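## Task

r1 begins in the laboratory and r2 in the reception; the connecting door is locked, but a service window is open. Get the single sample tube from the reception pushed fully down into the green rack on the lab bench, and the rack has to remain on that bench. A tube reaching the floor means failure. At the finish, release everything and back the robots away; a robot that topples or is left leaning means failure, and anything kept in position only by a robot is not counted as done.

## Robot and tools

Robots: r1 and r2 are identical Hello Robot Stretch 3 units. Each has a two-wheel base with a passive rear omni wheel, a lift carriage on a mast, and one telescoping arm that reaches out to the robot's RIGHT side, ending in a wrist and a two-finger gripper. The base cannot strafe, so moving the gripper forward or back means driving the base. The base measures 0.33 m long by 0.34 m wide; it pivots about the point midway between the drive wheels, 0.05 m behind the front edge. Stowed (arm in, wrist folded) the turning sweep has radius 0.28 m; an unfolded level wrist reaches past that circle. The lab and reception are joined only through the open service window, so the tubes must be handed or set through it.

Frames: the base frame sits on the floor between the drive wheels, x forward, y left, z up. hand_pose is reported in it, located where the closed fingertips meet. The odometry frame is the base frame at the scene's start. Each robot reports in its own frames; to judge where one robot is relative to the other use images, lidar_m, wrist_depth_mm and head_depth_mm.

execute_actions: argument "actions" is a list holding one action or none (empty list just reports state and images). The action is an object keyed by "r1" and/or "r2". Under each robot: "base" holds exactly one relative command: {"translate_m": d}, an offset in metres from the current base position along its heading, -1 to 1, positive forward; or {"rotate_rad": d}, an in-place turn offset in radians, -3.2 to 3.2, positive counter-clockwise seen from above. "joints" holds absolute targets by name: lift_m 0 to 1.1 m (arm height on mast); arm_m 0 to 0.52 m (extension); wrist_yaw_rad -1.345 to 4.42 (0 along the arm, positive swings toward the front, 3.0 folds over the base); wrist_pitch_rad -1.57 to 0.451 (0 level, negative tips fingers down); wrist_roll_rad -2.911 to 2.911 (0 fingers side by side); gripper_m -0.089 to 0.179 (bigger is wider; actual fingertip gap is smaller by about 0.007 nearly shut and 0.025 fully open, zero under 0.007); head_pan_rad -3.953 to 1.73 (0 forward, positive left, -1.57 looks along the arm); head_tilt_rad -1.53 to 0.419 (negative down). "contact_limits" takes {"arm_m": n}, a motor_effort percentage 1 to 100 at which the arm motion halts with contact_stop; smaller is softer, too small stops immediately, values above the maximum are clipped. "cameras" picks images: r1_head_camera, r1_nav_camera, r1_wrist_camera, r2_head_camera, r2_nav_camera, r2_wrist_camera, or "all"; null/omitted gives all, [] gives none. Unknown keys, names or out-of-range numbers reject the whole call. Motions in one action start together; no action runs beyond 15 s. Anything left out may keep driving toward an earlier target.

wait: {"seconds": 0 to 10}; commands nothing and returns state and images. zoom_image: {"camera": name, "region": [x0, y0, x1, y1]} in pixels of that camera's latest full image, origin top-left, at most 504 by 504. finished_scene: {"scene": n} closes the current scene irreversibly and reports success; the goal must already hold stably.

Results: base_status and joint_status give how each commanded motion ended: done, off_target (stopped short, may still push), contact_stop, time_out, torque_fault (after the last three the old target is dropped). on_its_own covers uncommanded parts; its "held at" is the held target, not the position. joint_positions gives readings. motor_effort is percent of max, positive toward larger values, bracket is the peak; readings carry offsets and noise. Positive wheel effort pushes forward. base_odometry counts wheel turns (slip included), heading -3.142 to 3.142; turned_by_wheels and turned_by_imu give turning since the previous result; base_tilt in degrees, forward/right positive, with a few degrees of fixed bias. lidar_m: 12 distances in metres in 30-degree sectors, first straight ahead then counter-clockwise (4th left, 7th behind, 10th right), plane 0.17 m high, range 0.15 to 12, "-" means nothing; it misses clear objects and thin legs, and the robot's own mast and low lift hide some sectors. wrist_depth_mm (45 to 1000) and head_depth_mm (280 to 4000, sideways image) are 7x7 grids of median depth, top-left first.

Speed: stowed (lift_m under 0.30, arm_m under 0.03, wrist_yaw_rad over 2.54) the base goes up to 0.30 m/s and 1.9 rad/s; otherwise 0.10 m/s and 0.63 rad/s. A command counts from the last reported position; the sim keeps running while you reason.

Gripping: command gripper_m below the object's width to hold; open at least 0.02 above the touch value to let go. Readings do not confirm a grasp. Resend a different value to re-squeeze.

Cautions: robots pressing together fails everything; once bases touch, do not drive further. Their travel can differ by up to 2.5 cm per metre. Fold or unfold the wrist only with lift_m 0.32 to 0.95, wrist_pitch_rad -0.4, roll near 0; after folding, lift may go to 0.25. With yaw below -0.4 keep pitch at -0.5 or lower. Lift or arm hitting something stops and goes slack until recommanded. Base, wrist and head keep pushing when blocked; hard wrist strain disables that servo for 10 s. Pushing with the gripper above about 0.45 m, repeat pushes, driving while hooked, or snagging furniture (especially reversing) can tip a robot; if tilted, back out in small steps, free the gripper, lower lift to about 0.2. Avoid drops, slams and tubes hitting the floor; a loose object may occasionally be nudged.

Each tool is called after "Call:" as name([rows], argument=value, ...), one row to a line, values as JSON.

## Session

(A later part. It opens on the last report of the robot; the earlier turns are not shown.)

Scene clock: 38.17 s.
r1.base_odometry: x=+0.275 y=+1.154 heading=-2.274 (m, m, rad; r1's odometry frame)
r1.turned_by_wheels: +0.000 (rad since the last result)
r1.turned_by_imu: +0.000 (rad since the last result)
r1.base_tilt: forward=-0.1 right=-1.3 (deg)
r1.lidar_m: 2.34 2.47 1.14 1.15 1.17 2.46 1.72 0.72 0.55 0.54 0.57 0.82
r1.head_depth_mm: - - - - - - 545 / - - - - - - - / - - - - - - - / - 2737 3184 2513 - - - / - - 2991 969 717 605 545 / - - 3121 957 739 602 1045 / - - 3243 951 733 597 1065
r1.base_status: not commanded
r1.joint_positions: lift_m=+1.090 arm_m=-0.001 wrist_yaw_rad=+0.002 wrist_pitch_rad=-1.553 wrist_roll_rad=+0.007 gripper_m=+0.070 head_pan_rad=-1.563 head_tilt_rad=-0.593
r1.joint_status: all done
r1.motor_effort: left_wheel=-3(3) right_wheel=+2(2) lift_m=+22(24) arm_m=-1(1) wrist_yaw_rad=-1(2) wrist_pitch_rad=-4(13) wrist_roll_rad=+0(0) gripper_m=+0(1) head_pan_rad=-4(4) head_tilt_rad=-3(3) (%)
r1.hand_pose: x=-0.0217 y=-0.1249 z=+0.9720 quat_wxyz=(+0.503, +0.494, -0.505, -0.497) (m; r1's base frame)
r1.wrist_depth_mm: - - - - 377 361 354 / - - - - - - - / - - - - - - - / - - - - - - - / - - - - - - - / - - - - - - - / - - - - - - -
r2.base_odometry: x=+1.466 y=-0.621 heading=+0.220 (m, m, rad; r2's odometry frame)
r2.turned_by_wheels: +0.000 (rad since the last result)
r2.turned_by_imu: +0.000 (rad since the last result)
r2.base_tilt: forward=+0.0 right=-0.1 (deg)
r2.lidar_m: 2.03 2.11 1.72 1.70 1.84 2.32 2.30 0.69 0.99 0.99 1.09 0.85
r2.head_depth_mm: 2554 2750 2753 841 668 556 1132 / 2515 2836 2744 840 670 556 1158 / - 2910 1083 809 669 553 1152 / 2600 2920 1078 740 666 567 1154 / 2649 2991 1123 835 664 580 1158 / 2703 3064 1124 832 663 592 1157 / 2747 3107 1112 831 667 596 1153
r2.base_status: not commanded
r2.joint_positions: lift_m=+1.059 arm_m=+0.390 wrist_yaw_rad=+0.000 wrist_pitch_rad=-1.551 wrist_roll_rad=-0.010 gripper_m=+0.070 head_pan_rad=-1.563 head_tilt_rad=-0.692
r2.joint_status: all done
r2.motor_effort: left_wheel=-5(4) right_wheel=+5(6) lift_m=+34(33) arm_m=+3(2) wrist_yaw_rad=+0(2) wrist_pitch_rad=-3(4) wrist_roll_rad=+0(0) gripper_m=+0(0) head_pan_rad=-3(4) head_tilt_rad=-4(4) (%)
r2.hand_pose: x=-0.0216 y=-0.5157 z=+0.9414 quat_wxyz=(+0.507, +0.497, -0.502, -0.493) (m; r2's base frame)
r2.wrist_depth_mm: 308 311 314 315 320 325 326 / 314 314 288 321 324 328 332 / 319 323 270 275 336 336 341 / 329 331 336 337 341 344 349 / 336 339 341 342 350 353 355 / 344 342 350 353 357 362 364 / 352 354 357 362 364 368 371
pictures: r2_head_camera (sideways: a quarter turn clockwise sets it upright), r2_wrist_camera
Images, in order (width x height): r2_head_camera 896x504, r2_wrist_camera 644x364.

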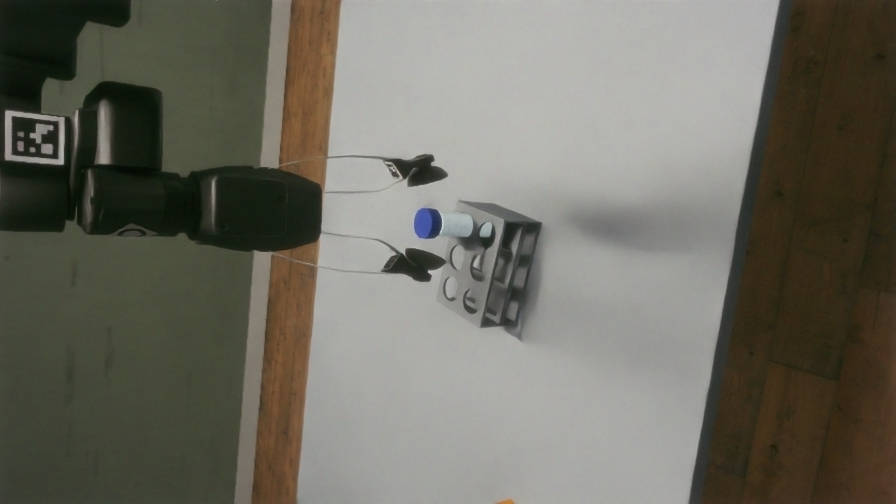

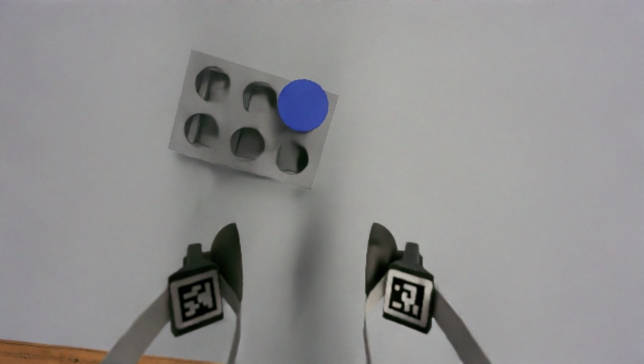

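Call:
execute_actions([
  {"r2":{"joints":{"arm_m":0.465}}},
], cameras=[])

Call:
execute_actions([
  {"r2":{"joints":{"lift_m":0.995}}},
], cameras=["r2_wrist_camera","r2_head_camera"])

Scene clock: 40.07 s.
r1.base_odometry: x=+0.275 y=+1.154 heading=-2.274 (m, m, rad; r1's odometry frame)
r1.turned_by_wheels: +0.000 (rad since the last result)
r1.turned_by_imu: +0.000 (rad since the last result)
r1.base_tilt: forward=-0.1 right=-1.3 (deg)
r1.lidar_m: 2.35 2.47 1.14 1.16 1.17 2.46 1.72 0.72 0.55 0.54 0.57 0.82
r1.head_depth_mm: - - - - - - 545 / - - - - - - - / - - - - - - - / - 2687 3173 2490 - - - / - - 2965 966 720 604 545 / - - 3116 959 740 601 1044 / - - 3276 953 733 597 1062
r1.base_status: not commanded
r1.joint_positions: lift_m=+1.090 arm_m=-0.001 wrist_yaw_rad=+0.002 wrist_pitch_rad=-1.553 wrist_roll_rad=+0.007 gripper_m=+0.070 head_pan_rad=-1.563 head_tilt_rad=-0.593
r1.joint_status: not commanded
r1.motor_effort: left_wheel=-3(3) right_wheel=+2(3) lift_m=+22(21) arm_m=-1(0) wrist_yaw_rad=-1(2) wrist_pitch_rad=-4(4) wrist_roll_rad=+0(0) gripper_m=+0(1) head_pan_rad=-5(5) head_tilt_rad=-2(2) (%)
r1.hand_pose: x=-0.0217 y=-0.1249 z=+0.9720 quat_wxyz=(+0.503, +0.494, -0.505, -0.497) (m; r1's base frame)
r1.wrist_depth_mm: - - - - 376 366 355 / - - - - - - - / - - - - - - - / - - - - - - - / - - - - - - - / - - - - - - - / - - - - - - -
r2.base_odometry: x=+1.466 y=-0.621 heading=+0.220 (m, m, rad; r2's odometry frame)
r2.turned_by_wheels: +0.000 (rad since the last result)
r2.turned_by_imu: +0.000 (rad since the last result)
r2.base_tilt: forward=+0.0 right=+0.0 (deg)
r2.lidar_m: 2.03 2.11 1.71 1.70 1.85 2.32 2.30 0.69 0.99 0.99 1.08 0.85
r2.head_depth_mm: 2536 2793 2780 839 669 555 1133 / 2521 2812 2784 841 668 552 1160 / - 2879 2755 837 669 553 1157 / 2610 2954 1936 744 663 568 1156 / 2616 3027 1123 840 666 580 1152 / 2680 3036 1121 838 665 596 1157 / 2735 3093 1121 833 662 595 1151
r2.base_status: not commanded
r2.joint_positions: lift_m=+1.059 arm_m=+0.465 wrist_yaw_rad=+0.000 wrist_pitch_rad=-1.551 wrist_roll_rad=-0.010 gripper_m=+0.070 head_pan_rad=-1.563 head_tilt_rad=-0.692
r2.joint_status: all done
r2.motor_effort: left_wheel=-5(4) right_wheel=+5(5) lift_m=+34(33) arm_m=+2(1) wrist_yaw_rad=+0(0) wrist_pitch_rad=-3(3) wrist_roll_rad=-1(0) gripper_m=+0(0) head_pan_rad=-3(3) head_tilt_rad=-5(5) (%)
r2.hand_pose: x=-0.0216 y=-0.5907 z=+0.9414 quat_wxyz=(+0.507, +0.497, -0.502, -0.493) (m; r2's base frame)
r2.wrist_depth_mm: 308 311 312 316 319 326 325 / 316 316 321 323 327 334 332 / 319 323 326 329 335 338 342 / 326 328 276 327 341 343 348 / 335 334 283 344 348 351 357 / 344 343 354 351 358 360 366 / 346 354 354 360 367 369 377
pictures: none
No camera images: the call's "cameras" was empty. Leave "cameras" out to get every camera's image.

Scene clock: 41.50 s.
r1.base_odometry: x=+0.275 y=+1.154 heading=-2.274 (m, m, rad; r1's odometry frame)
r1.turned_by_wheels: +0.000 (rad since the last result)
r1.turned_by_imu: +0.000 (rad since the last result)
r1.base_tilt: forward=-0.1 right=-1.3 (deg)
r1.lidar_m: 2.34 2.47 1.14 1.16 1.17 2.46 1.72 0.72 0.55 0.54 0.57 0.82
r1.head_depth_mm: - - - - - - 545 / - - - - - - - / - - - - - - - / - 2698 3188 2505 - - - / - - 2961 968 719 605 546 / - - 3117 958 738 601 1048 / - - 3242 949 732 598 1070
r1.base_status: not commanded
r1.joint_positions: lift_m=+1.090 arm_m=-0.001 wrist_yaw_rad=+0.002 wrist_pitch_rad=-1.553 wrist_roll_rad=+0.007 gripper_m=+0.070 head_pan_rad=-1.563 head_tilt_rad=-0.593
r1.joint_status: not commanded
r1.motor_effort: left_wheel=-4(3) right_wheel=+2(2) lift_m=+21(21) arm_m=+0(0) wrist_yaw_rad=-1(1) wrist_pitch_rad=-4(4) wrist_roll_rad=+0(0) gripper_m=+0(1) head_pan_rad=-5(5) head_tilt_rad=-2(2) (%)
r1.hand_pose: x=-0.0217 y=-0.1249 z=+0.9720 quat_wxyz=(+0.503, +0.494, -0.505, -0.497) (m; r1's base frame)
r1.wrist_depth_mm: - - - - 376 363 353 / - - - - - - - / - - - - - - - / - - - - - - - / - - - - - - - / - - - - - - - / - - - - - - -
r2.base_odometry: x=+1.466 y=-0.621 heading=+0.220 (m, m, rad; r2's odometry frame)
r2.turned_by_wheels: +0.000 (rad since the last result)
r2.turned_by_imu: +0.000 (rad since the last result)
r2.base_tilt: forward=-0.1 right=+0.0 (deg)
r2.lidar_m: 2.02 2.11 1.72 1.71 1.84 2.32 2.30 0.69 1.00 0.99 1.08 0.85
r2.head_depth_mm: 2436 - 2639 841 668 557 1134 / 2462 2894 2702 838 666 556 1157 / 2496 - 1077 839 666 553 1156 / 2589 2875 1081 746 666 566 1153 / 2644 3003 1130 838 664 582 1159 / 2704 3058 1121 834 665 595 1151 / 2753 3099 1121 831 662 594 1156
r2.base_status: not commanded
r2.joint_positions: lift_m=+0.996 arm_m=+0.465 wrist_yaw_rad=+0.000 wrist_pitch_rad=-1.551 wrist_roll_rad=-0.010 gripper_m=+0.070 head_pan_rad=-1.563 head_tilt_rad=-0.692
r2.joint_status: all done
r2.motor_effort: left_wheel=-4(4) right_wheel=+5(5) lift_m=+11(32) arm_m=+2(2) wrist_yaw_rad=+0(0) wrist_pitch_rad=-3(3) wrist_roll_rad=+0(1) gripper_m=+0(1) head_pan_rad=-3(4) head_tilt_rad=-4(5) (%)
r2.hand_pose: x=-0.0216 y=-0.5907 z=+0.8776 quat_wxyz=(+0.507, +0.497, -0.502, -0.493) (m; r2's base frame)
r2.wrist_depth_mm: 250 251 255 260 260 263 264 / 256 258 259 261 265 268 272 / 259 262 267 269 272 274 276 / 266 265 240 272 278 277 282 / 272 270 217 157 281 288 288 / 279 280 254 287 290 292 298 / 283 287 290 293 298 300 305
pictures: r2_head_camera (sideways: a quarter turn clockwise sets it upright), r2_wrist_camera
Images, in order (width x height): r2_head_camera 896x504, r2_wrist_camera 644x364.

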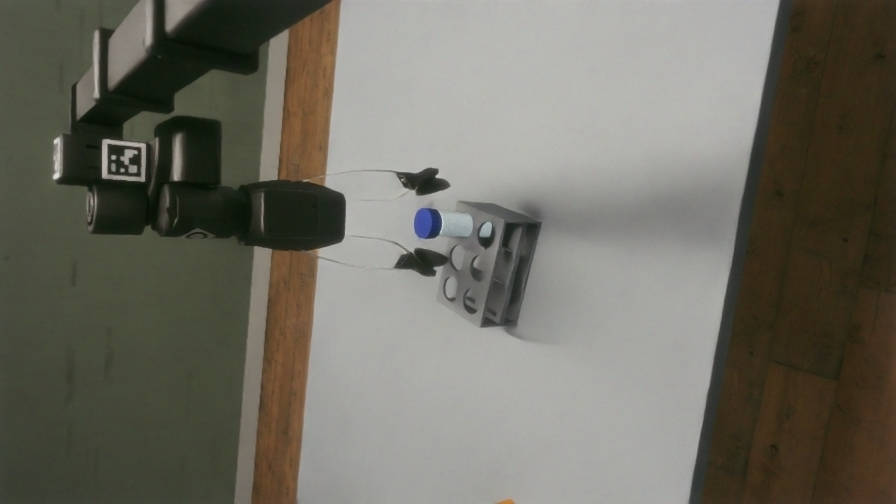

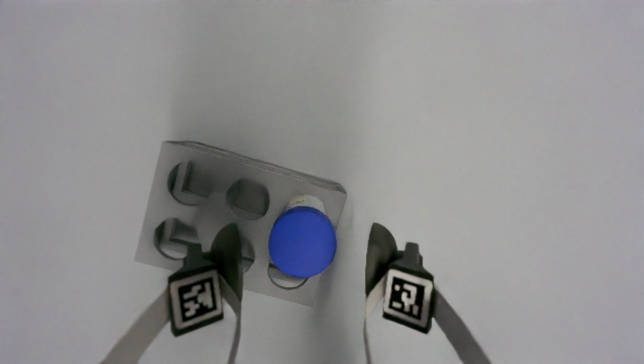

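Call:
execute_actions([
  {"r2":{"joints":{"lift_m":0.983,"arm_m":0.472}}},
], cameras=[])

Call:
execute_actions([
  {"r2":{"joints":{"gripper_m":0.012}}},
], cameras=[])

Call:
execute_actions([
  {"r2":{"joints":{"lift_m":1.09}}},
], cameras=["r2_wrist_camera"])

Call:
execute_actions([
  {"r2":{"base":{"translate_m":-1.0},"joints":{"arm_m":0.0}}},
], cameras=[])

Call:
execute_actions([
  {"r2":{"base":{"translate_m":-0.63}}},
], cameras=[])

Call:
execute_actions([
  {"r2":{"base":{"rotate_rad":-1.55},"joints":{"head_pan_rad":-1.3}}},
], cameras=["r2_wrist_camera","r2_head_camera","r1_head_camera"])

Scene clock: 42.80 s.
r1.base_odometry: x=+0.275 y=+1.154 heading=-2.274 (m, m, rad; r1's odometry frame)
r1.turned_by_wheels: +0.000 (rad since the last result)
r1.turned_by_imu: +0.000 (rad since the last result)
r1.base_tilt: forward=-0.1 right=-1.3 (deg)
r1.lidar_m: 2.34 2.47 1.14 1.16 1.17 2.46 1.73 0.72 0.55 0.54 0.57 0.81
r1.head_depth_mm: - - - - - - 544 / - - - - - - - / - - - - - - - / - 2715 3168 2507 - - - / - - 2964 968 720 605 545 / - - 3076 959 737 602 1046 / - - 3285 953 735 599 1067
r1.base_status: not commanded
r1.joint_positions: lift_m=+1.090 arm_m=-0.001 wrist_yaw_rad=+0.002 wrist_pitch_rad=-1.553 wrist_roll_rad=+0.007 gripper_m=+0.070 head_pan_rad=-1.563 head_tilt_rad=-0.593
r1.joint_status: not commanded
r1.motor_effort: left_wheel=-3(4) right_wheel=+2(2) lift_m=+22(22) arm_m=+0(0) wrist_yaw_rad=-1(1) wrist_pitch_rad=-4(4) wrist_roll_rad=+0(0) gripper_m=+0(0) head_pan_rad=-5(5) head_tilt_rad=-2(2) (%)
r1.hand_pose: x=-0.0217 y=-0.1249 z=+0.9720 quat_wxyz=(+0.503, +0.494, -0.505, -0.497) (m; r1's base frame)
r1.wrist_depth_mm: - - - - 375 364 355 / - - - - - - - / - - - - - - - / - - - - - - - / - - - - - - - / - - - - - - - / - - - - - - -
r2.base_odometry: x=+1.466 y=-0.621 heading=+0.220 (m, m, rad; r2's odometry frame)
r2.turned_by_wheels: +0.000 (rad since the last result)
r2.turned_by_imu: +0.000 (rad since the last result)
r2.base_tilt: forward=+0.0 right=+0.0 (deg)
r2.lidar_m: 2.03 2.11 1.72 1.70 1.85 2.32 2.30 0.69 0.99 0.99 1.08 0.85
r2.head_depth_mm: 2472 - 1057 840 666 555 1139 / 2472 2866 2772 839 668 553 1156 / 2502 - 1076 809 668 554 1156 / 2592 2920 1083 744 665 566 1164 / 2700 2938 1122 836 665 580 1152 / 2694 3062 1122 837 662 594 1154 / 2777 3100 1120 832 664 595 1147
r2.base_status: not commanded
r2.joint_positions: lift_m=+0.984 arm_m=+0.472 wrist_yaw_rad=+0.000 wrist_pitch_rad=-1.551 wrist_roll_rad=-0.010 gripper_m=+0.070 head_pan_rad=-1.563 head_tilt_rad=-0.692
r2.joint_status: all done
r2.motor_effort: left_wheel=-4(4) right_wheel=+6(5) lift_m=+11(11) arm_m=+2(3) wrist_yaw_rad=+0(0) wrist_pitch_rad=-3(3) wrist_roll_rad=+0(0) gripper_m=+0(1) head_pan_rad=-3(3) head_tilt_rad=-4(4) (%)
r2.hand_pose: x=-0.0216 y=-0.5977 z=+0.8656 quat_wxyz=(+0.507, +0.497, -0.502, -0.493) (m; r2's base frame)
r2.wrist_depth_mm: 240 241 244 246 248 250 253 / 245 247 247 251 254 257 258 / 248 251 254 258 259 261 265 / 255 252 229 258 265 268 270 / 259 240 205 197 271 271 274 / 264 265 210 147 277 283 280 / 270 274 279 280 283 288 288
pictures: none
No camera images: the call's "cameras" was empty. Leave "cameras" out to get every camera's image.

Scene clock: 43.87 s.
r1.base_odometry: x=+0.275 y=+1.154 heading=-2.274 (m, m, rad; r1's odometry frame)
r1.turned_by_wheels: +0.000 (rad since the last result)
r1.turned_by_imu: +0.000 (rad since the last result)
r1.base_tilt: forward=-0.2 right=-1.4 (deg)
r1.lidar_m: 2.34 2.47 1.14 1.16 1.17 2.47 1.73 0.72 0.55 0.54 0.57 0.82
r1.head_depth_mm: - - - - - - 546 / - - - - - - - / - - - - - - - / - 2703 3189 2508 - - - / - - 2998 968 719 604 545 / - - 3084 958 739 601 1045 / - - 3236 952 733 597 1068
r1.base_status: not commanded
r1.joint_positions: lift_m=+1.090 arm_m=-0.001 wrist_yaw_rad=+0.002 wrist_pitch_rad=-1.553 wrist_roll_rad=+0.007 gripper_m=+0.070 head_pan_rad=-1.563 head_tilt_rad=-0.593
r1.joint_status: not commanded
r1.motor_effort: left_wheel=-3(3) right_wheel=+2(2) lift_m=+22(21) arm_m=+0(1) wrist_yaw_rad=-1(1) wrist_pitch_rad=-4(4) wrist_roll_rad=+0(0) gripper_m=+0(0) head_pan_rad=-4(4) head_tilt_rad=-2(3) (%)
r1.hand_pose: x=-0.0217 y=-0.1249 z=+0.9720 quat_wxyz=(+0.503, +0.494, -0.505, -0.497) (m; r1's base frame)
r1.wrist_depth_mm: - - - - 377 361 352 / - - - - - - - / - - - - - - - / - - - - - - - / - - - - - - - / - - - - - - - / - - - - - - -
r2.base_odometry: x=+1.466 y=-0.621 heading=+0.220 (m, m, rad; r2's odometry frame)
r2.turned_by_wheels: +0.000 (rad since the last result)
r2.turned_by_imu: +0.000 (rad since the last result)
r2.base_tilt: forward=+0.0 right=+0.0 (deg)
r2.lidar_m: 2.03 2.12 1.71 1.70 1.85 2.32 2.30 0.69 0.99 0.99 1.08 0.85
r2.head_depth_mm: 2462 - 1053 840 669 557 1134 / 2468 2918 2711 839 665 553 1152 / 2501 - 2712 838 667 554 1162 / 2613 2900 1083 745 665 567 1157 / 2638 2957 1126 839 663 581 1154 / 2705 3006 1124 837 665 596 1147 / 2749 3137 1128 831 663 594 1155
r2.base_status: not commanded
r2.joint_positions: lift_m=+0.984 arm_m=+0.472 wrist_yaw_rad=+0.000 wrist_pitch_rad=-1.551 wrist_roll_rad=-0.010 gripper_m=+0.013 head_pan_rad=-1.563 head_tilt_rad=-0.692
r2.joint_status: all done
r2.motor_effort: left_wheel=-5(5) right_wheel=+5(5) lift_m=+12(11) arm_m=+2(2) wrist_yaw_rad=+0(0) wrist_pitch_rad=-3(3) wrist_roll_rad=+0(0) gripper_m=-13(91) head_pan_rad=-3(3) head_tilt_rad=-4(4) (%)
r2.hand_pose: x=-0.0216 y=-0.5977 z=+0.8656 quat_wxyz=(+0.507, +0.497, -0.502, -0.493) (m; r2's base frame)
r2.wrist_depth_mm: 238 240 242 246 248 250 253 / 245 244 248 250 253 256 257 / 250 250 253 258 258 262 264 / 255 254 229 259 265 267 271 / 257 241 204 170 270 273 276 / 264 268 - 144 275 277 281 / 271 271 276 279 283 286 288
pictures: none
No camera images: the call's "cameras" was empty. Leave "cameras" out to get every camera's image.

Scene clock: 45.67 s.
r1.base_odometry: x=+0.275 y=+1.154 heading=-2.274 (m, m, rad; r1's odometry frame)
r1.turned_by_wheels: +0.000 (rad since the last result)
r1.turned_by_imu: +0.000 (rad since the last result)
r1.base_tilt: forward=-0.1 right=-1.3 (deg)
r1.lidar_m: 2.34 2.47 1.14 1.16 1.17 2.46 1.73 0.72 0.55 0.54 0.57 0.82
r1.head_depth_mm: - - - - - - 545 / - - - - - - - / - - - - - - - / - 2714 3200 2506 - - - / - - 2959 967 720 605 545 / - - 3041 959 736 601 1047 / - - 3234 951 734 597 1065
r1.base_status: not commanded
r1.joint_positions: lift_m=+1.090 arm_m=-0.001 wrist_yaw_rad=+0.002 wrist_pitch_rad=-1.553 wrist_roll_rad=+0.007 gripper_m=+0.070 head_pan_rad=-1.563 head_tilt_rad=-0.593
r1.joint_status: not commanded
r1.motor_effort: left_wheel=-4(3) right_wheel=+2(2) lift_m=+22(21) arm_m=+0(0) wrist_yaw_rad=-2(2) wrist_pitch_rad=-4(4) wrist_roll_rad=+0(0) gripper_m=+0(1) head_pan_rad=-5(5) head_tilt_rad=-2(3) (%)
r1.hand_pose: x=-0.0217 y=-0.1249 z=+0.9720 quat_wxyz=(+0.503, +0.494, -0.505, -0.497) (m; r1's base frame)
r1.wrist_depth_mm: - - - - 375 363 351 / - - - - - - - / - - - - - - - / - - - - - - - / - - - - - - - / - - - - - - - / - - - - - - -
r2.base_odometry: x=+1.466 y=-0.621 heading=+0.220 (m, m, rad; r2's odometry frame)
r2.turned_by_wheels: +0.000 (rad since the last result)
r2.turned_by_imu: +0.000 (rad since the last result)
r2.base_tilt: forward=+0.0 right=-0.1 (deg)
r2.lidar_m: 2.03 2.12 1.72 1.70 1.85 2.32 2.30 0.69 0.99 0.98 1.08 0.85
r2.head_depth_mm: 2466 2796 2746 842 668 557 1133 / 2527 2788 2699 836 669 553 1159 / - 2882 2840 837 665 554 1156 / 2622 2951 2801 804 667 565 1155 / 2640 3025 1128 834 666 582 1159 / 2692 3031 1117 835 666 597 1153 / 2746 3095 1120 835 665 595 1150
r2.base_status: not commanded
r2.joint_positions: lift_m=+1.089 arm_m=+0.472 wrist_yaw_rad=+0.000 wrist_pitch_rad=-1.551 wrist_roll_rad=-0.010 gripper_m=+0.013 head_pan_rad=-1.563 head_tilt_rad=-0.692
r2.joint_status: all done
r2.motor_effort: left_wheel=-4(5) right_wheel=+5(5) lift_m=+34(37) arm_m=+2(2) wrist_yaw_rad=+0(0) wrist_pitch_rad=-3(3) wrist_roll_rad=+0(0) gripper_m=-12(12) head_pan_rad=-3(3) head_tilt_rad=-5(4) (%)
r2.hand_pose: x=-0.0216 y=-0.5977 z=+0.9714 quat_wxyz=(+0.507, +0.497, -0.502, -0.493) (m; r2's base frame)
r2.wrist_depth_mm: 337 333 344 345 351 348 354 / 343 345 348 348 360 358 363 / 347 355 357 358 360 367 368 / 359 361 336 366 371 379 378 / 359 366 351 171 377 389 390 / 374 376 - 144 388 392 395 / 381 380 392 394 395 399 404
pictures: r2_wrist_camera
Images, in order (width x height): r2_wrist_camera 644x364.

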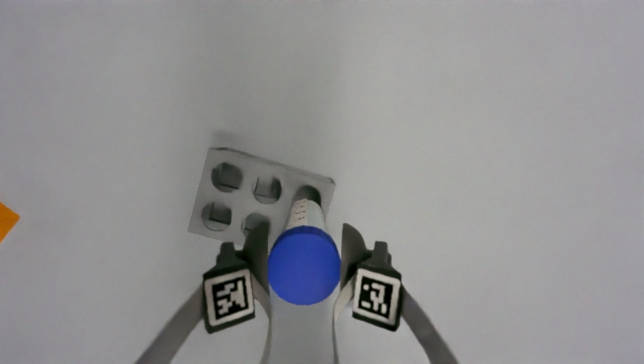

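Scene clock: 56.73 s.
r1.base_odometry: x=+0.275 y=+1.154 heading=-2.274 (m, m, rad; r1's odometry frame)
r1.turned_by_wheels: +0.000 (rad since the last result)
r1.turned_by_imu: +0.001 (rad since the last result)
r1.base_tilt: forward=-0.1 right=-1.4 (deg)
r1.lidar_m: 2.34 2.48 1.14 1.16 1.17 2.46 1.73 0.72 0.55 0.54 0.57 0.82
r1.head_depth_mm: - - - - - - 546 / - - - - - - - / - - - - - - - / - 2711 3186 2514 - - - / - - 3163 967 719 605 545 / - - 3083 961 738 601 1044 / - - 3253 952 733 597 1061
r1.base_status: not commanded
r1.joint_positions: lift_m=+1.090 arm_m=-0.001 wrist_yaw_rad=+0.002 wrist_pitch_rad=-1.553 wrist_roll_rad=+0.007 gripper_m=+0.070 head_pan_rad=-1.563 head_tilt_rad=-0.593
r1.joint_status: not commanded
r1.motor_effort: left_wheel=-3(3) right_wheel=+2(2) lift_m=+22(21) arm_m=+1(0) wrist_yaw_rad=-2(2) wrist_pitch_rad=-4(4) wrist_roll_rad=+0(0) gripper_m=+0(1) head_pan_rad=-4(5) head_tilt_rad=-3(4) (%)
r1.hand_pose: x=-0.0217 y=-0.1249 z=+0.9720 quat_wxyz=(+0.503, +0.494, -0.505, -0.497) (m; r1's base frame)
r1.wrist_depth_mm: - - - - 377 363 347 / - - - - - - - / - - - - - - - / - - - - - - - / - - - - - - - / - - - - - - - / - - - - - - -
r2.base_odometry: x=+0.490 y=-0.839 heading=+0.220 (m, m, rad; r2's odometry frame)
r2.turned_by_wheels: +0.000 (rad since the last result)
r2.turned_by_imu: +0.003 (rad since the last result)
r2.base_tilt: forward=+0.0 right=+0.0 (deg)
r2.lidar_m: 1.79 2.30 1.86 1.85 1.59 1.31 1.30 1.43 2.22 0.89 0.90 0.39
r2.head_depth_mm: - - - - - - - / - - - - - - - / - - - - - - - / 2472 2736 2719 2102 1595 - 1156 / 2527 2809 2695 2036 1555 1351 1151 / 2548 2844 2761 942 1535 1347 1158 / 2641 2942 2699 833 729 1343 1149
r2.base_status: done
r2.joint_positions: lift_m=+1.089 arm_m=+0.002 wrist_yaw_rad=+0.000 wrist_pitch_rad=-1.551 wrist_roll_rad=-0.010 gripper_m=+0.013 head_pan_rad=-1.563 head_tilt_rad=-0.692
r2.joint_status: all done
joint sent to its limit — the command would take r2.arm_m past its lower limit, so that joint was sent only as far as its limit.
r2.motor_effort: left_wheel=-4(9) right_wheel=+5(5) lift_m=+34(33) arm_m=-4(5) wrist_yaw_rad=+0(0) wrist_pitch_rad=-3(3) wrist_roll_rad=+0(1) gripper_m=-13(13) head_pan_rad=-4(3) head_tilt_rad=-5(5) (%)
r2.hand_pose: x=-0.0216 y=-0.1278 z=+0.9714 quat_wxyz=(+0.507, +0.497, -0.502, -0.493) (m; r2's base frame)
r2.wrist_depth_mm: - - - - - - - / 414 - - - - - - / - - - - - - - / - - - - - - - / - - - 144 - - - / - - - 144 - - - / - - - - - - -
pictures: none
No camera images: the call's "cameras" was empty. Leave "cameras" out to get every camera's image.

Scene clock: 64.10 s.
r1.base_odometry: x=+0.275 y=+1.154 heading=-2.274 (m, m, rad; r1's odometry frame)
r1.turned_by_wheels: +0.000 (rad since the last result)
r1.turned_by_imu: +0.000 (rad since the last result)
r1.base_tilt: forward=-0.1 right=-1.4 (deg)
r1.lidar_m: 2.34 2.48 1.14 1.16 1.17 2.47 1.72 0.72 0.55 0.54 0.57 0.82
r1.head_depth_mm: - - - - - - 545 / - - - - - - - / - - - - - - - / - 2702 3211 2506 - - - / 1158 - 3169 968 719 605 545 / - - 3289 958 738 601 1042 / 1101 - 2927 950 735 597 1063
r1.base_status: not commanded
r1.joint_positions: lift_m=+1.090 arm_m=-0.001 wrist_yaw_rad=+0.002 wrist_pitch_rad=-1.553 wrist_roll_rad=+0.007 gripper_m=+0.070 head_pan_rad=-1.563 head_tilt_rad=-0.593
r1.joint_status: not commanded
r1.motor_effort: left_wheel=-4(3) right_wheel=+2(2) lift_m=+22(21) arm_m=-1(0) wrist_yaw_rad=-1(1) wrist_pitch_rad=-4(4) wrist_roll_rad=+0(0) gripper_m=+0(1) head_pan_rad=-5(4) head_tilt_rad=-2(3) (%)
r1.hand_pose: x=-0.0217 y=-0.1249 z=+0.9720 quat_wxyz=(+0.503, +0.494, -0.505, -0.497) (m; r1's base frame)
r1.wrist_depth_mm: - - - - 379 361 349 / - - - - - - - / - - - - - - - / - - - - - - - / - - - - - - - / - - - - - - - / - - - - - - -
r2.base_odometry: x=-0.124 y=-0.977 heading=+0.220 (m, m, rad; r2's odometry frame)
r2.turned_by_wheels: +0.000 (rad since the last result)
r2.turned_by_imu: +0.002 (rad since the last result)
r2.base_tilt: forward=+0.0 right=+0.0 (deg)
r2.lidar_m: 0.99 2.43 1.95 1.62 0.84 0.68 0.68 0.74 1.17 2.81 1.22 0.99
r2.head_depth_mm: - - - - - - - / - - - - - - - / - - - - - - - / 2387 2642 2749 2126 1611 - 1156 / 2418 2704 2717 2043 1633 1344 1159 / 2470 2797 2753 2051 1624 1348 1151 / 2519 2872 2707 2035 1620 1344 1159
r2.base_status: done
r2.joint_positions: lift_m=+1.089 arm_m=+0.002 wrist_yaw_rad=+0.000 wrist_pitch_rad=-1.551 wrist_roll_rad=-0.010 gripper_m=+0.013 head_pan_rad=-1.563 head_tilt_rad=-0.692
r2.joint_status: not commanded
r2.motor_effort: left_wheel=-4(10) right_wheel=+5(6) lift_m=+34(34) arm_m=-4(4) wrist_yaw_rad=+0(0) wrist_pitch_rad=-3(3) wrist_roll_rad=-1(0) gripper_m=-12(13) head_pan_rad=-3(3) head_tilt_rad=-4(5) (%)
r2.hand_pose: x=-0.0216 y=-0.1278 z=+0.9714 quat_wxyz=(+0.507, +0.497, -0.502, -0.493) (m; r2's base frame)
r2.wrist_depth_mm: - - - - - - 782 / - - - - - - 783 / - - - - - - 749 / - - - - - - 730 / - - - 144 - - 713 / - - - 144 - - 693 / - - - - - 927 677
pictures: none
No camera images: the call's "cameras" was empty. Leave "cameras" out to get every camera's image.

Scene clock: 67.53 s.
r1.base_odometry: x=+0.275 y=+1.154 heading=-2.274 (m, m, rad; r1's odometry frame)
r1.turned_by_wheels: +0.000 (rad since the last result)
r1.turned_by_imu: +0.000 (rad since the last result)
r1.base_tilt: forward=-0.1 right=-1.3 (deg)
r1.lidar_m: 2.34 2.47 1.14 1.16 1.17 2.45 1.73 0.72 0.55 0.54 0.57 0.81
r1.head_depth_mm: - - - - - - 546 / - - - - - - - / - - - - - - - / - 2723 3185 2491 - - - / - - 3184 964 720 605 546 / - - 3087 957 738 601 1044 / 996 - 3244 953 735 598 1062
r1.base_status: not commanded
r1.joint_positions: lift_m=+1.090 arm_m=-0.001 wrist_yaw_rad=+0.002 wrist_pitch_rad=-1.553 wrist_roll_rad=+0.007 gripper_m=+0.070 head_pan_rad=-1.563 head_tilt_rad=-0.593
r1.joint_status: not commanded
r1.motor_effort: left_wheel=-3(3) right_wheel=+2(2) lift_m=+21(21) arm_m=+1(0) wrist_yaw_rad=-1(0) wrist_pitch_rad=-4(4) wrist_roll_rad=+0(0) gripper_m=-1(0) head_pan_rad=-4(4) head_tilt_rad=-2(2) (%)
r1.hand_pose: x=-0.0217 y=-0.1249 z=+0.9720 quat_wxyz=(+0.503, +0.494, -0.505, -0.497) (m; r1's base frame)
r1.wrist_depth_mm: - - - - 379 361 355 / - - - - - - - / - - - - - - - / - - - - - - - / - - - - - - - / - - - - - - - / - - - - - - -
r2.base_odometry: x=-0.124 y=-0.977 heading=-1.330 (m, m, rad; r2's odometry frame)
r2.turned_by_wheels: -1.550 (rad since the last result)
r2.turned_by_imu: -1.563 (rad since the last result)
r2.base_tilt: forward=+0.0 right=-0.1 (deg)
r2.lidar_m: 2.82 1.22 0.99 0.98 2.42 1.95 1.60 0.83 0.68 0.68 0.74 1.17
r2.head_depth_mm: - 3433 2647 886 - - - / - 3525 2730 857 671 - - / - 3427 1545 856 699 1207 1151 / - - 1150 856 742 1283 1148 / - - 1154 853 1170 1321 1156 / 3851 3899 1147 854 1294 1356 1155 / 3325 3541 1144 851 1442 1351 1150
r2.base_status: done
r2.joint_positions: lift_m=+1.089 arm_m=+0.002 wrist_yaw_rad=+0.000 wrist_pitch_rad=-1.551 wrist_roll_rad=-0.010 gripper_m=+0.013 head_pan_rad=-1.307 head_tilt_rad=-0.692
r2.joint_status: all done
r2.motor_effort: left_wheel=+5(9) right_wheel=-5(8) lift_m=+34(34) arm_m=-4(4) wrist_yaw_rad=+0(0) wrist_pitch_rad=-3(3) wrist_roll_rad=+0(0) gripper_m=-13(12) head_pan_rad=+4(28) head_tilt_rad=-5(5) (%)
r2.hand_pose: x=-0.0216 y=-0.1278 z=+0.9714 quat_wxyz=(+0.507, +0.497, -0.502, -0.493) (m; r2's base frame)
r2.wrist_depth_mm: - - - - - - 926 / - - - - - - - / - - - - - - - / - - - - - - - / - - - 144 - - - / - - - 144 - - - / - - - - - - -
pictures: r1_head_camera (sideways: a quarter turn clockwise sets it upright), r2_head_camera (sideways: a quarter turn clockwise sets it upright), r2_wrist_camera
Images, in order (width x height): r1_head_camera 896x504, r2_head_camera 896x504, r2_wrist_camera 644x364.

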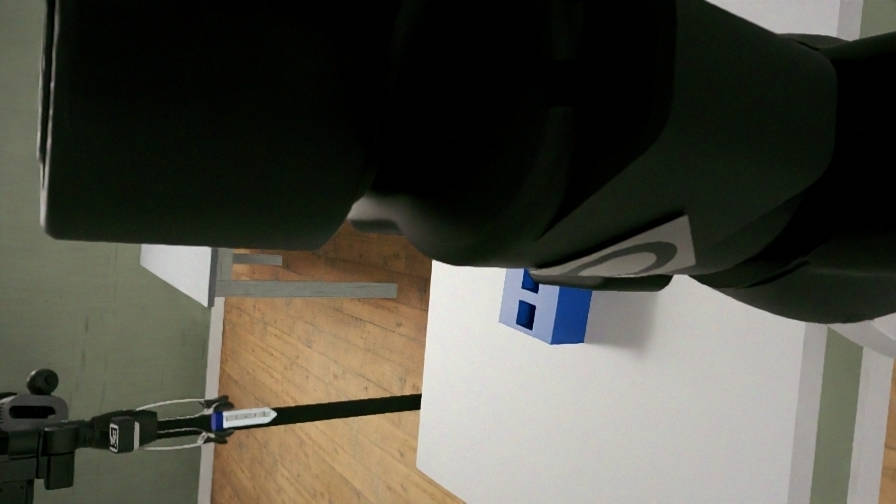

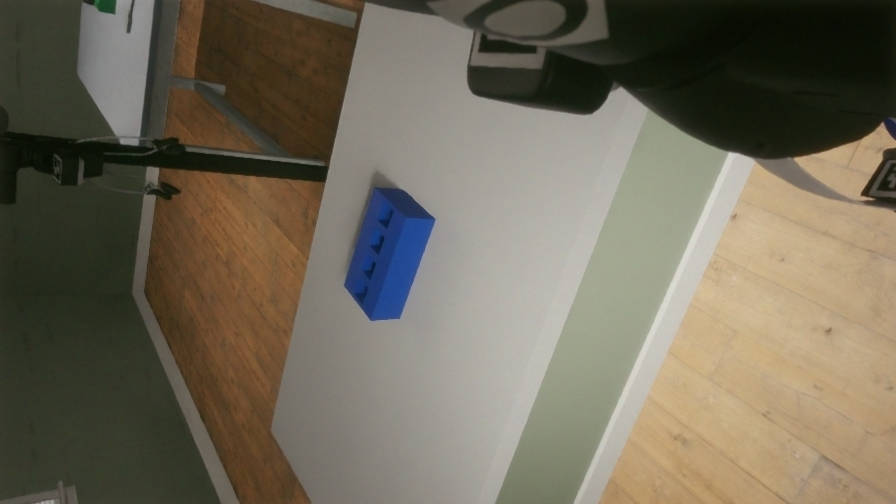

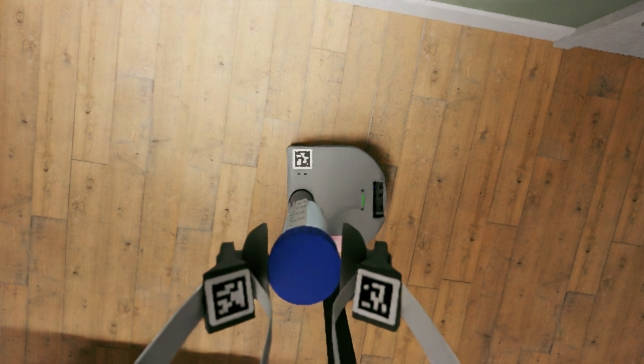

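Call:
execute_actions([
  {"r2":{"base":{"rotate_rad":-0.5}}},
], cameras=[])

Call:
execute_actions([
  {"r2":{"base":{"translate_m":0.26}}},
], cameras=[])

Call:
execute_actions([
  {"r2":{"base":{"rotate_rad":0.5},"joints":{"head_pan_rad":-1.6}}},
], cameras=[])

Call:
execute_actions([
  {"r2":{"joints":{"arm_m":0.44,"lift_m":1.075}}},
], cameras=["r2_wrist_camera","r2_head_camera"])

Scene clock: 69.60 s.
r1.base_odometry: x=+0.275 y=+1.154 heading=-2.274 (m, m, rad; r1's odometry frame)
r1.turned_by_wheels: +0.000 (rad since the last result)
r1.turned_by_imu: +0.000 (rad since the last result)
r1.base_tilt: forward=-0.1 right=-1.3 (deg)
r1.lidar_m: 2.34 2.48 1.14 1.16 1.17 2.46 1.72 0.72 0.55 0.54 0.57 0.82
r1.head_depth_mm: - - - - - - 546 / - - - - - - - / - - - - - - - / - 2692 3196 2522 - - - / - - 3187 970 720 605 546 / 1302 - 3083 957 739 601 1046 / 1063 - 3260 950 733 598 1065
r1.base_status: not commanded
r1.joint_positions: lift_m=+1.090 arm_m=-0.001 wrist_yaw_rad=+0.002 wrist_pitch_rad=-1.553 wrist_roll_rad=+0.007 gripper_m=+0.070 head_pan_rad=-1.563 head_tilt_rad=-0.593
r1.joint_status: not commanded
r1.motor_effort: left_wheel=-3(3) right_wheel=+2(2) lift_m=+21(21) arm_m=+0(0) wrist_yaw_rad=-2(1) wrist_pitch_rad=-4(5) wrist_roll_rad=+0(0) gripper_m=+0(0) head_pan_rad=-4(5) head_tilt_rad=-3(1) (%)
r1.hand_pose: x=-0.0217 y=-0.1249 z=+0.9720 quat_wxyz=(+0.503, +0.494, -0.505, -0.497) (m; r1's base frame)
r1.wrist_depth_mm: - - - - 379 363 351 / - - - - - - - / - - - - - - - / - - - - - - - / - - - - - - - / - - - - - - - / - - - - - - -
r2.base_odometry: x=-0.124 y=-0.977 heading=-1.830 (m, m, rad; r2's odometry frame)
r2.turned_by_wheels: -0.500 (rad since the last result)
r2.turned_by_imu: -0.504 (rad since the last result)
r2.base_tilt: forward=+0.0 right=-0.1 (deg)
r2.lidar_m: 1.20 2.81 1.22 0.98 0.99 2.38 1.96 1.53 0.82 0.68 0.68 0.75
r2.head_depth_mm: 547 617 707 808 - - - / 544 614 700 819 1002 - - / 542 610 697 812 980 1216 1152 / 531 598 680 793 945 1206 1151 / - 3608 2587 851 697 1195 1155 / - 3577 2719 854 676 1174 1162 / - 2370 2473 838 673 1157 1155
r2.base_status: done
r2.joint_positions: lift_m=+1.089 arm_m=+0.002 wrist_yaw_rad=+0.000 wrist_pitch_rad=-1.551 wrist_roll_rad=-0.010 gripper_m=+0.013 head_pan_rad=-1.307 head_tilt_rad=-0.692
r2.joint_status: not commanded
r2.motor_effort: left_wheel=+4(10) right_wheel=-4(9) lift_m=+34(33) arm_m=-4(3) wrist_yaw_rad=+0(0) wrist_pitch_rad=-3(3) wrist_roll_rad=+0(1) gripper_m=-12(12) head_pan_rad=+4(4) head_tilt_rad=-4(5) (%)
r2.hand_pose: x=-0.0216 y=-0.1278 z=+0.9714 quat_wxyz=(+0.507, +0.497, -0.502, -0.493) (m; r2's base frame)
r2.wrist_depth_mm: 812 952 - - - - - / - - - - - - - / - - - - - - - / - - - - - - - / - - - 145 - - - / - - - 143 - - - / - - - - - - -
pictures: none
No camera images: the call's "cameras" was empty. Leave "cameras" out to get every camera's image.

Scene clock: 73.43 s.
r1.base_odometry: x=+0.275 y=+1.154 heading=-2.274 (m, m, rad; r1's odometry frame)
r1.turned_by_wheels: +0.000 (rad since the last result)
r1.turned_by_imu: +0.000 (rad since the last result)
r1.base_tilt: forward=-0.1 right=-1.3 (deg)
r1.lidar_m: 2.34 2.48 1.14 1.16 1.17 2.47 1.73 0.72 0.55 0.54 0.57 0.82
r1.head_depth_mm: - - - - - - 546 / - - - - - - - / - - - - - - - / 1182 2259 3006 1592 - - - / 978 - 3124 966 718 605 545 / - - 3283 954 739 600 1048 / - - 3258 953 734 597 1063
r1.base_status: not commanded
r1.joint_positions: lift_m=+1.090 arm_m=-0.001 wrist_yaw_rad=+0.002 wrist_pitch_rad=-1.553 wrist_roll_rad=+0.007 gripper_m=+0.070 head_pan_rad=-1.563 head_tilt_rad=-0.593
r1.joint_status: not commanded
r1.motor_effort: left_wheel=-3(3) right_wheel=+2(2) lift_m=+22(22) arm_m=+0(0) wrist_yaw_rad=-1(1) wrist_pitch_rad=-4(4) wrist_roll_rad=+0(0) gripper_m=+1(1) head_pan_rad=-5(5) head_tilt_rad=-2(3) (%)
r1.hand_pose: x=-0.0217 y=-0.1249 z=+0.9720 quat_wxyz=(+0.503, +0.494, -0.505, -0.497) (m; r1's base frame)
r1.wrist_depth_mm: - - - - 374 366 353 / - - - - - - - / - - - - - - - / - - - - - - - / - - - - - - - / - - - - - - - / - - - - - - -
r2.base_odometry: x=-0.191 y=-1.228 heading=-1.830 (m, m, rad; r2's odometry frame)
r2.turned_by_wheels: +0.000 (rad since the last result)
r2.turned_by_imu: +0.000 (rad since the last result)
r2.base_tilt: forward=+0.0 right=+0.0 (deg)
r2.lidar_m: 1.05 2.57 2.85 1.17 3.76 2.69 2.21 1.32 0.72 0.59 0.59 0.66
r2.head_depth_mm: - 604 631 700 - - - / - - 2753 815 672 - - / - - 2734 853 679 1054 1152 / - 3629 2608 852 677 1038 1163 / - 3636 2727 794 675 605 1148 / 958 2182 2473 797 679 606 1150 / - 3875 2710 848 675 605 1135
r2.base_status: done
r2.joint_positions: lift_m=+1.089 arm_m=+0.002 wrist_yaw_rad=+0.000 wrist_pitch_rad=-1.551 wrist_roll_rad=-0.010 gripper_m=+0.013 head_pan_rad=-1.307 head_tilt_rad=-0.692
r2.joint_status: not commanded
r2.motor_effort: left_wheel=+4(9) right_wheel=-4(4) lift_m=+34(34) arm_m=-4(4) wrist_yaw_rad=+0(0) wrist_pitch_rad=-3(3) wrist_roll_rad=+0(0) gripper_m=-12(13) head_pan_rad=+4(4) head_tilt_rad=-5(5) (%)
r2.hand_pose: x=-0.0216 y=-0.1278 z=+0.9714 quat_wxyz=(+0.507, +0.497, -0.502, -0.493) (m; r2's base frame)
r2.wrist_depth_mm: 345 371 948 - - - - / 928 - - - - - - / - - - - - - - / - - - - - - - / - - - 145 - - - / - - - 144 - - - / - - - - - - -
pictures: none
No camera images: the call's "cameras" was empty. Leave "cameras" out to get every camera's image.

Scene clock: 75.17 s.
r1.base_odometry: x=+0.275 y=+1.154 heading=-2.274 (m, m, rad; r1's odometry frame)
r1.turned_by_wheels: +0.000 (rad since the last result)
r1.turned_by_imu: +0.000 (rad since the last result)
r1.base_tilt: forward=-0.2 right=-1.3 (deg)
r1.lidar_m: 2.34 2.47 1.14 1.16 1.17 2.46 1.72 0.72 0.55 0.54 0.57 0.82
r1.head_depth_mm: - - - - - - 546 / - - - - - - - / - - - - - - - / 1038 2254 3180 2506 - - - / 913 2403 2465 965 719 605 545 / - - 3320 956 738 601 1043 / - - 3251 952 733 597 1065
r1.base_status: not commanded
r1.joint_positions: lift_m=+1.090 arm_m=-0.001 wrist_yaw_rad=+0.002 wrist_pitch_rad=-1.553 wrist_roll_rad=+0.007 gripper_m=+0.070 head_pan_rad=-1.563 head_tilt_rad=-0.593
r1.joint_status: not commanded
r1.motor_effort: left_wheel=-3(3) right_wheel=+2(2) lift_m=+21(22) arm_m=-1(1) wrist_yaw_rad=-1(2) wrist_pitch_rad=-4(5) wrist_roll_rad=+0(0) gripper_m=+0(0) head_pan_rad=-4(5) head_tilt_rad=-2(3) (%)
r1.hand_pose: x=-0.0217 y=-0.1249 z=+0.9720 quat_wxyz=(+0.503, +0.494, -0.505, -0.497) (m; r1's base frame)
r1.wrist_depth_mm: - - - - 375 366 350 / - - - - - - - / - - - - - - - / - - - - - - - / - - - - - - - / - - - - - - - / - - - - - - -
r2.base_odometry: x=-0.191 y=-1.228 heading=-1.330 (m, m, rad; r2's odometry frame)
r2.turned_by_wheels: +0.500 (rad since the last result)
r2.turned_by_imu: +0.505 (rad since the last result)
r2.base_tilt: forward=+0.0 right=-0.1 (deg)
r2.lidar_m: 2.56 2.83 1.17 1.08 2.72 2.21 1.39 0.73 0.59 0.59 0.65 1.02
r2.head_depth_mm: - - - - - - - / - - - - - - - / - - - - - - - / 2459 2253 2506 805 660 - - / - - 2747 818 677 1088 1152 / - - 2722 847 675 1137 1156 / - - 2723 851 676 1178 1145
r2.base_status: done
r2.joint_positions: lift_m=+1.089 arm_m=+0.002 wrist_yaw_rad=+0.000 wrist_pitch_rad=-1.551 wrist_roll_rad=-0.010 gripper_m=+0.013 head_pan_rad=-1.593 head_tilt_rad=-0.692
r2.joint_status: all done
r2.motor_effort: left_wheel=-4(9) right_wheel=+5(10) lift_m=+34(34) arm_m=-4(4) wrist_yaw_rad=+0(0) wrist_pitch_rad=-3(3) wrist_roll_rad=-1(0) gripper_m=-13(12) head_pan_rad=-4(26) head_tilt_rad=-5(4) (%)
r2.hand_pose: x=-0.0216 y=-0.1278 z=+0.9714 quat_wxyz=(+0.507, +0.497, -0.502, -0.493) (m; r2's base frame)
r2.wrist_depth_mm: - - - - 950 383 817 / - - - - - - - / - - - - - - - / - - - - - - - / - - - 144 - - - / - - - 142 - - - / - - - - - - -
pictures: none
No camera images: the call's "cameras" was empty. Leave "cameras" out to get every camera's image.

Scene clock: 79.57 s.
r1.base_odometry: x=+0.275 y=+1.154 heading=-2.274 (m, m, rad; r1's odometry frame)
r1.turned_by_wheels: +0.000 (rad since the last result)
r1.turned_by_imu: +0.000 (rad since the last result)
r1.base_tilt: forward=-0.2 right=-1.3 (deg)
r1.lidar_m: 2.34 2.48 1.14 1.15 1.17 2.46 1.72 0.72 0.55 0.54 0.57 0.81
r1.head_depth_mm: - - - - - - 547 / - - - - - - - / - - - - - - - / 553 573 2846 972 - - - / 525 1321 2372 967 717 606 545 / - - 3309 956 740 601 1048 / - - 3258 950 734 598 1067
r1.base_status: not commanded
r1.joint_positions: lift_m=+1.090 arm_m=-0.001 wrist_yaw_rad=+0.002 wrist_pitch_rad=-1.553 wrist_roll_rad=+0.007 gripper_m=+0.070 head_pan_rad=-1.563 head_tilt_rad=-0.593
r1.joint_status: not commanded
r1.motor_effort: left_wheel=-3(3) right_wheel=+2(2) lift_m=+21(22) arm_m=+0(0) wrist_yaw_rad=-1(1) wrist_pitch_rad=-4(4) wrist_roll_rad=+0(0) gripper_m=+0(0) head_pan_rad=-5(4) head_tilt_rad=-2(3) (%)
r1.hand_pose: x=-0.0217 y=-0.1249 z=+0.9720 quat_wxyz=(+0.503, +0.494, -0.505, -0.497) (m; r1's base frame)
r1.wrist_depth_mm: - - - - 374 363 350 / - - - - - - - / - - - - - - - / - - - - - - - / - - - - - - - / - - - - - - - / - - - - - - -
r2.base_odometry: x=-0.191 y=-1.228 heading=-1.330 (m, m, rad; r2's odometry frame)
r2.turned_by_wheels: +0.000 (rad since the last result)
r2.turned_by_imu: +0.000 (rad since the last result)
r2.base_tilt: forward=+0.0 right=-0.1 (deg)
r2.lidar_m: 2.56 2.83 1.17 1.07 2.72 2.21 1.38 0.72 0.59 0.59 0.65 1.02
r2.head_depth_mm: - - 2766 854 680 595 1131 / - 3383 2616 854 677 607 1138 / - 3396 2743 823 678 606 1155 / - 2197 2590 766 678 1062 1162 / - - 2725 823 677 1090 1152 / - - 2730 847 678 1139 1157 / - - 2695 846 675 1182 1156
r2.base_status: not commanded
r2.joint_positions: lift_m=+1.076 arm_m=+0.440 wrist_yaw_rad=+0.000 wrist_pitch_rad=-1.551 wrist_roll_rad=-0.010 gripper_m=+0.013 head_pan_rad=-1.593 head_tilt_rad=-0.692
r2.joint_status: all done
r2.motor_effort: left_wheel=-3(4) right_wheel=+6(5) lift_m=+11(30) arm_m=+2(4) wrist_yaw_rad=+0(0) wrist_pitch_rad=-3(3) wrist_roll_rad=+0(0) gripper_m=-13(13) head_pan_rad=-3(3) head_tilt_rad=-5(5) (%)
r2.hand_pose: x=-0.0216 y=-0.5656 z=+0.9576 quat_wxyz=(+0.507, +0.497, -0.502, -0.493) (m; r2's base frame)
r2.wrist_depth_mm: 334 333 334 338 345 348 353 / 340 338 299 297 348 353 358 / 345 349 349 306 358 359 367 / 351 353 359 363 367 372 359 / 362 358 364 171 374 380 - / 364 366 - 144 386 384 - / - - - 389 393 398 -
pictures: r2_head_camera (sideways: a quarter turn clockwise sets it upright), r2_wrist_camera
Images, in order (width x height): r2_head_camera 896x504, r2_wrist_camera 644x364.

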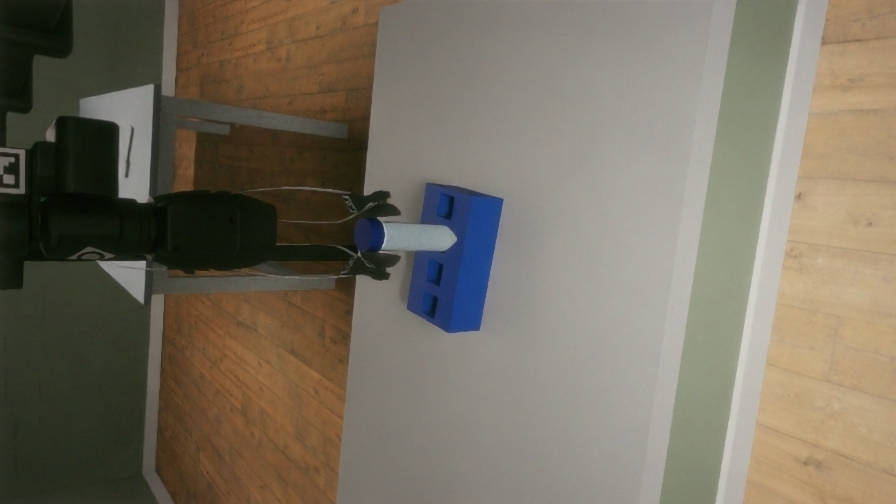

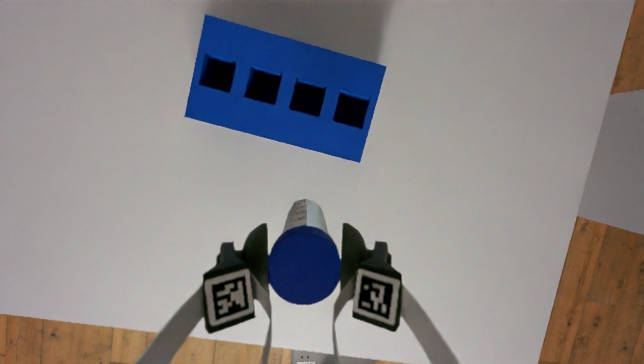

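Call:
execute_actions([
  {"r2":{"base":{"translate_m":-0.042},"joints":{"arm_m":0.52}}},
], cameras=["r2_wrist_camera","r2_head_camera"])

Scene clock: 81.57 s.
r1.base_odometry: x=+0.275 y=+1.154 heading=-2.274 (m, m, rad; r1's odometry frame)
r1.turned_by_wheels: +0.000 (rad since the last result)
r1.turned_by_imu: +0.000 (rad since the last result)
r1.base_tilt: forward=-0.1 right=-1.4 (deg)
r1.lidar_m: 2.33 2.48 1.14 1.15 1.17 2.45 1.73 0.72 0.55 0.54 0.57 0.82
r1.head_depth_mm: - - - - - - 546 / - - - - - - - / - - - - - - - / - 2700 3160 1709 - - - / 470 521 1437 777 717 605 545 / 446 - 3301 958 739 602 1044 / - - 3253 950 735 599 1066
r1.base_status: not commanded
r1.joint_positions: lift_m=+1.090 arm_m=-0.001 wrist_yaw_rad=+0.002 wrist_pitch_rad=-1.553 wrist_roll_rad=+0.007 gripper_m=+0.070 head_pan_rad=-1.563 head_tilt_rad=-0.593
r1.joint_status: not commanded
r1.motor_effort: left_wheel=-3(3) right_wheel=+2(2) lift_m=+22(22) arm_m=+0(0) wrist_yaw_rad=-1(1) wrist_pitch_rad=-4(4) wrist_roll_rad=+0(0) gripper_m=+0(1) head_pan_rad=-4(5) head_tilt_rad=-1(4) (%)
r1.hand_pose: x=-0.0217 y=-0.1249 z=+0.9720 quat_wxyz=(+0.503, +0.494, -0.505, -0.497) (m; r1's base frame)
r1.wrist_depth_mm: - - - - 379 360 350 / - - - - - - - / - - - - - - - / - - - - - - - / - - - - - - - / - - - - - - - / - - - - - - -
r2.base_odometry: x=-0.201 y=-1.187 heading=-1.330 (m, m, rad; r2's odometry frame)
r2.turned_by_wheels: +0.000 (rad since the last result)
r2.turned_by_imu: +0.000 (rad since the last result)
r2.base_tilt: forward=-0.1 right=-0.1 (deg)
r2.lidar_m: 2.61 2.88 1.19 1.08 2.67 2.17 1.37 0.72 0.59 0.58 0.64 1.01
r2.head_depth_mm: - - 2739 855 680 594 1120 / - 3599 2604 852 679 593 1132 / 2518 3375 2715 855 678 606 1151 / 898 1328 2496 777 680 607 1157 / - 3883 2607 789 677 1078 1151 / - - 2769 848 676 1115 1147 / - - 2793 848 677 1165 1155
r2.base_status: done
r2.joint_positions: lift_m=+1.076 arm_m=+0.520 wrist_yaw_rad=+0.000 wrist_pitch_rad=-1.551 wrist_roll_rad=-0.010 gripper_m=+0.013 head_pan_rad=-1.593 head_tilt_rad=-0.692
r2.joint_status: all done
r2.motor_effort: left_wheel=-3(10) right_wheel=+5(6) lift_m=+12(11) arm_m=+2(4) wrist_yaw_rad=+0(0) wrist_pitch_rad=-3(3) wrist_roll_rad=+0(0) gripper_m=-13(12) head_pan_rad=-3(3) head_tilt_rad=-4(5) (%)
r2.hand_pose: x=-0.0216 y=-0.6456 z=+0.9576 quat_wxyz=(+0.507, +0.497, -0.502, -0.493) (m; r2's base frame)
r2.wrist_depth_mm: 329 333 339 342 342 348 355 / 337 342 343 349 350 351 - / 345 343 302 353 357 361 - / 348 348 312 356 367 367 340 / 358 362 359 171 375 379 319 / 365 366 - 144 384 385 312 / 374 380 383 389 396 394 -
pictures: r2_head_camera (sideways: a quarter turn clockwise sets it upright), r2_wrist_camera
Images, in order (width x height): r2_head_camera 896x504, r2_wrist_camera 644x364.

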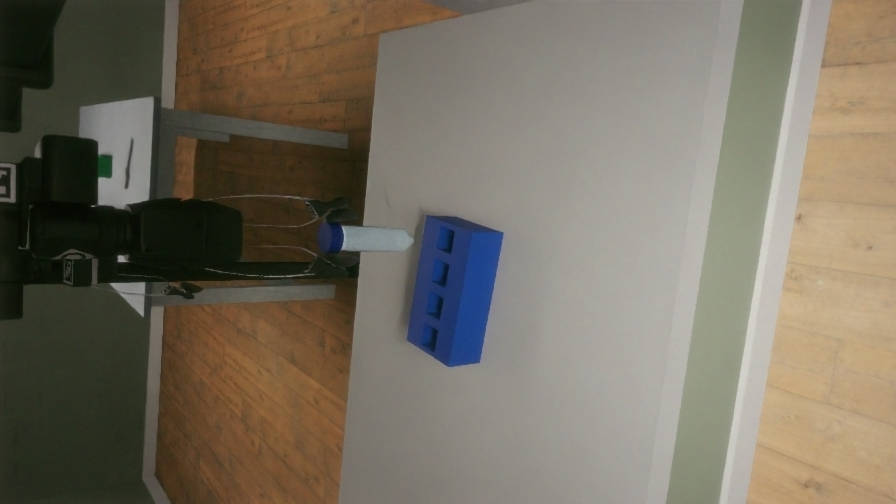

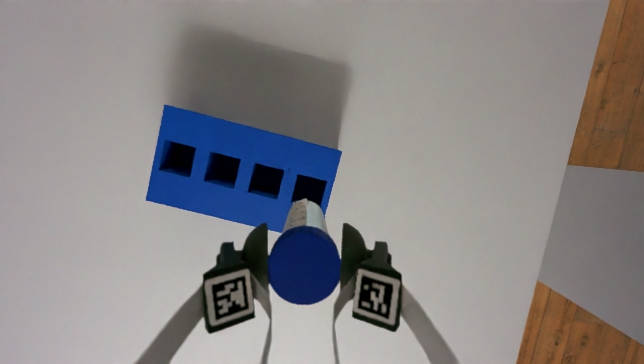

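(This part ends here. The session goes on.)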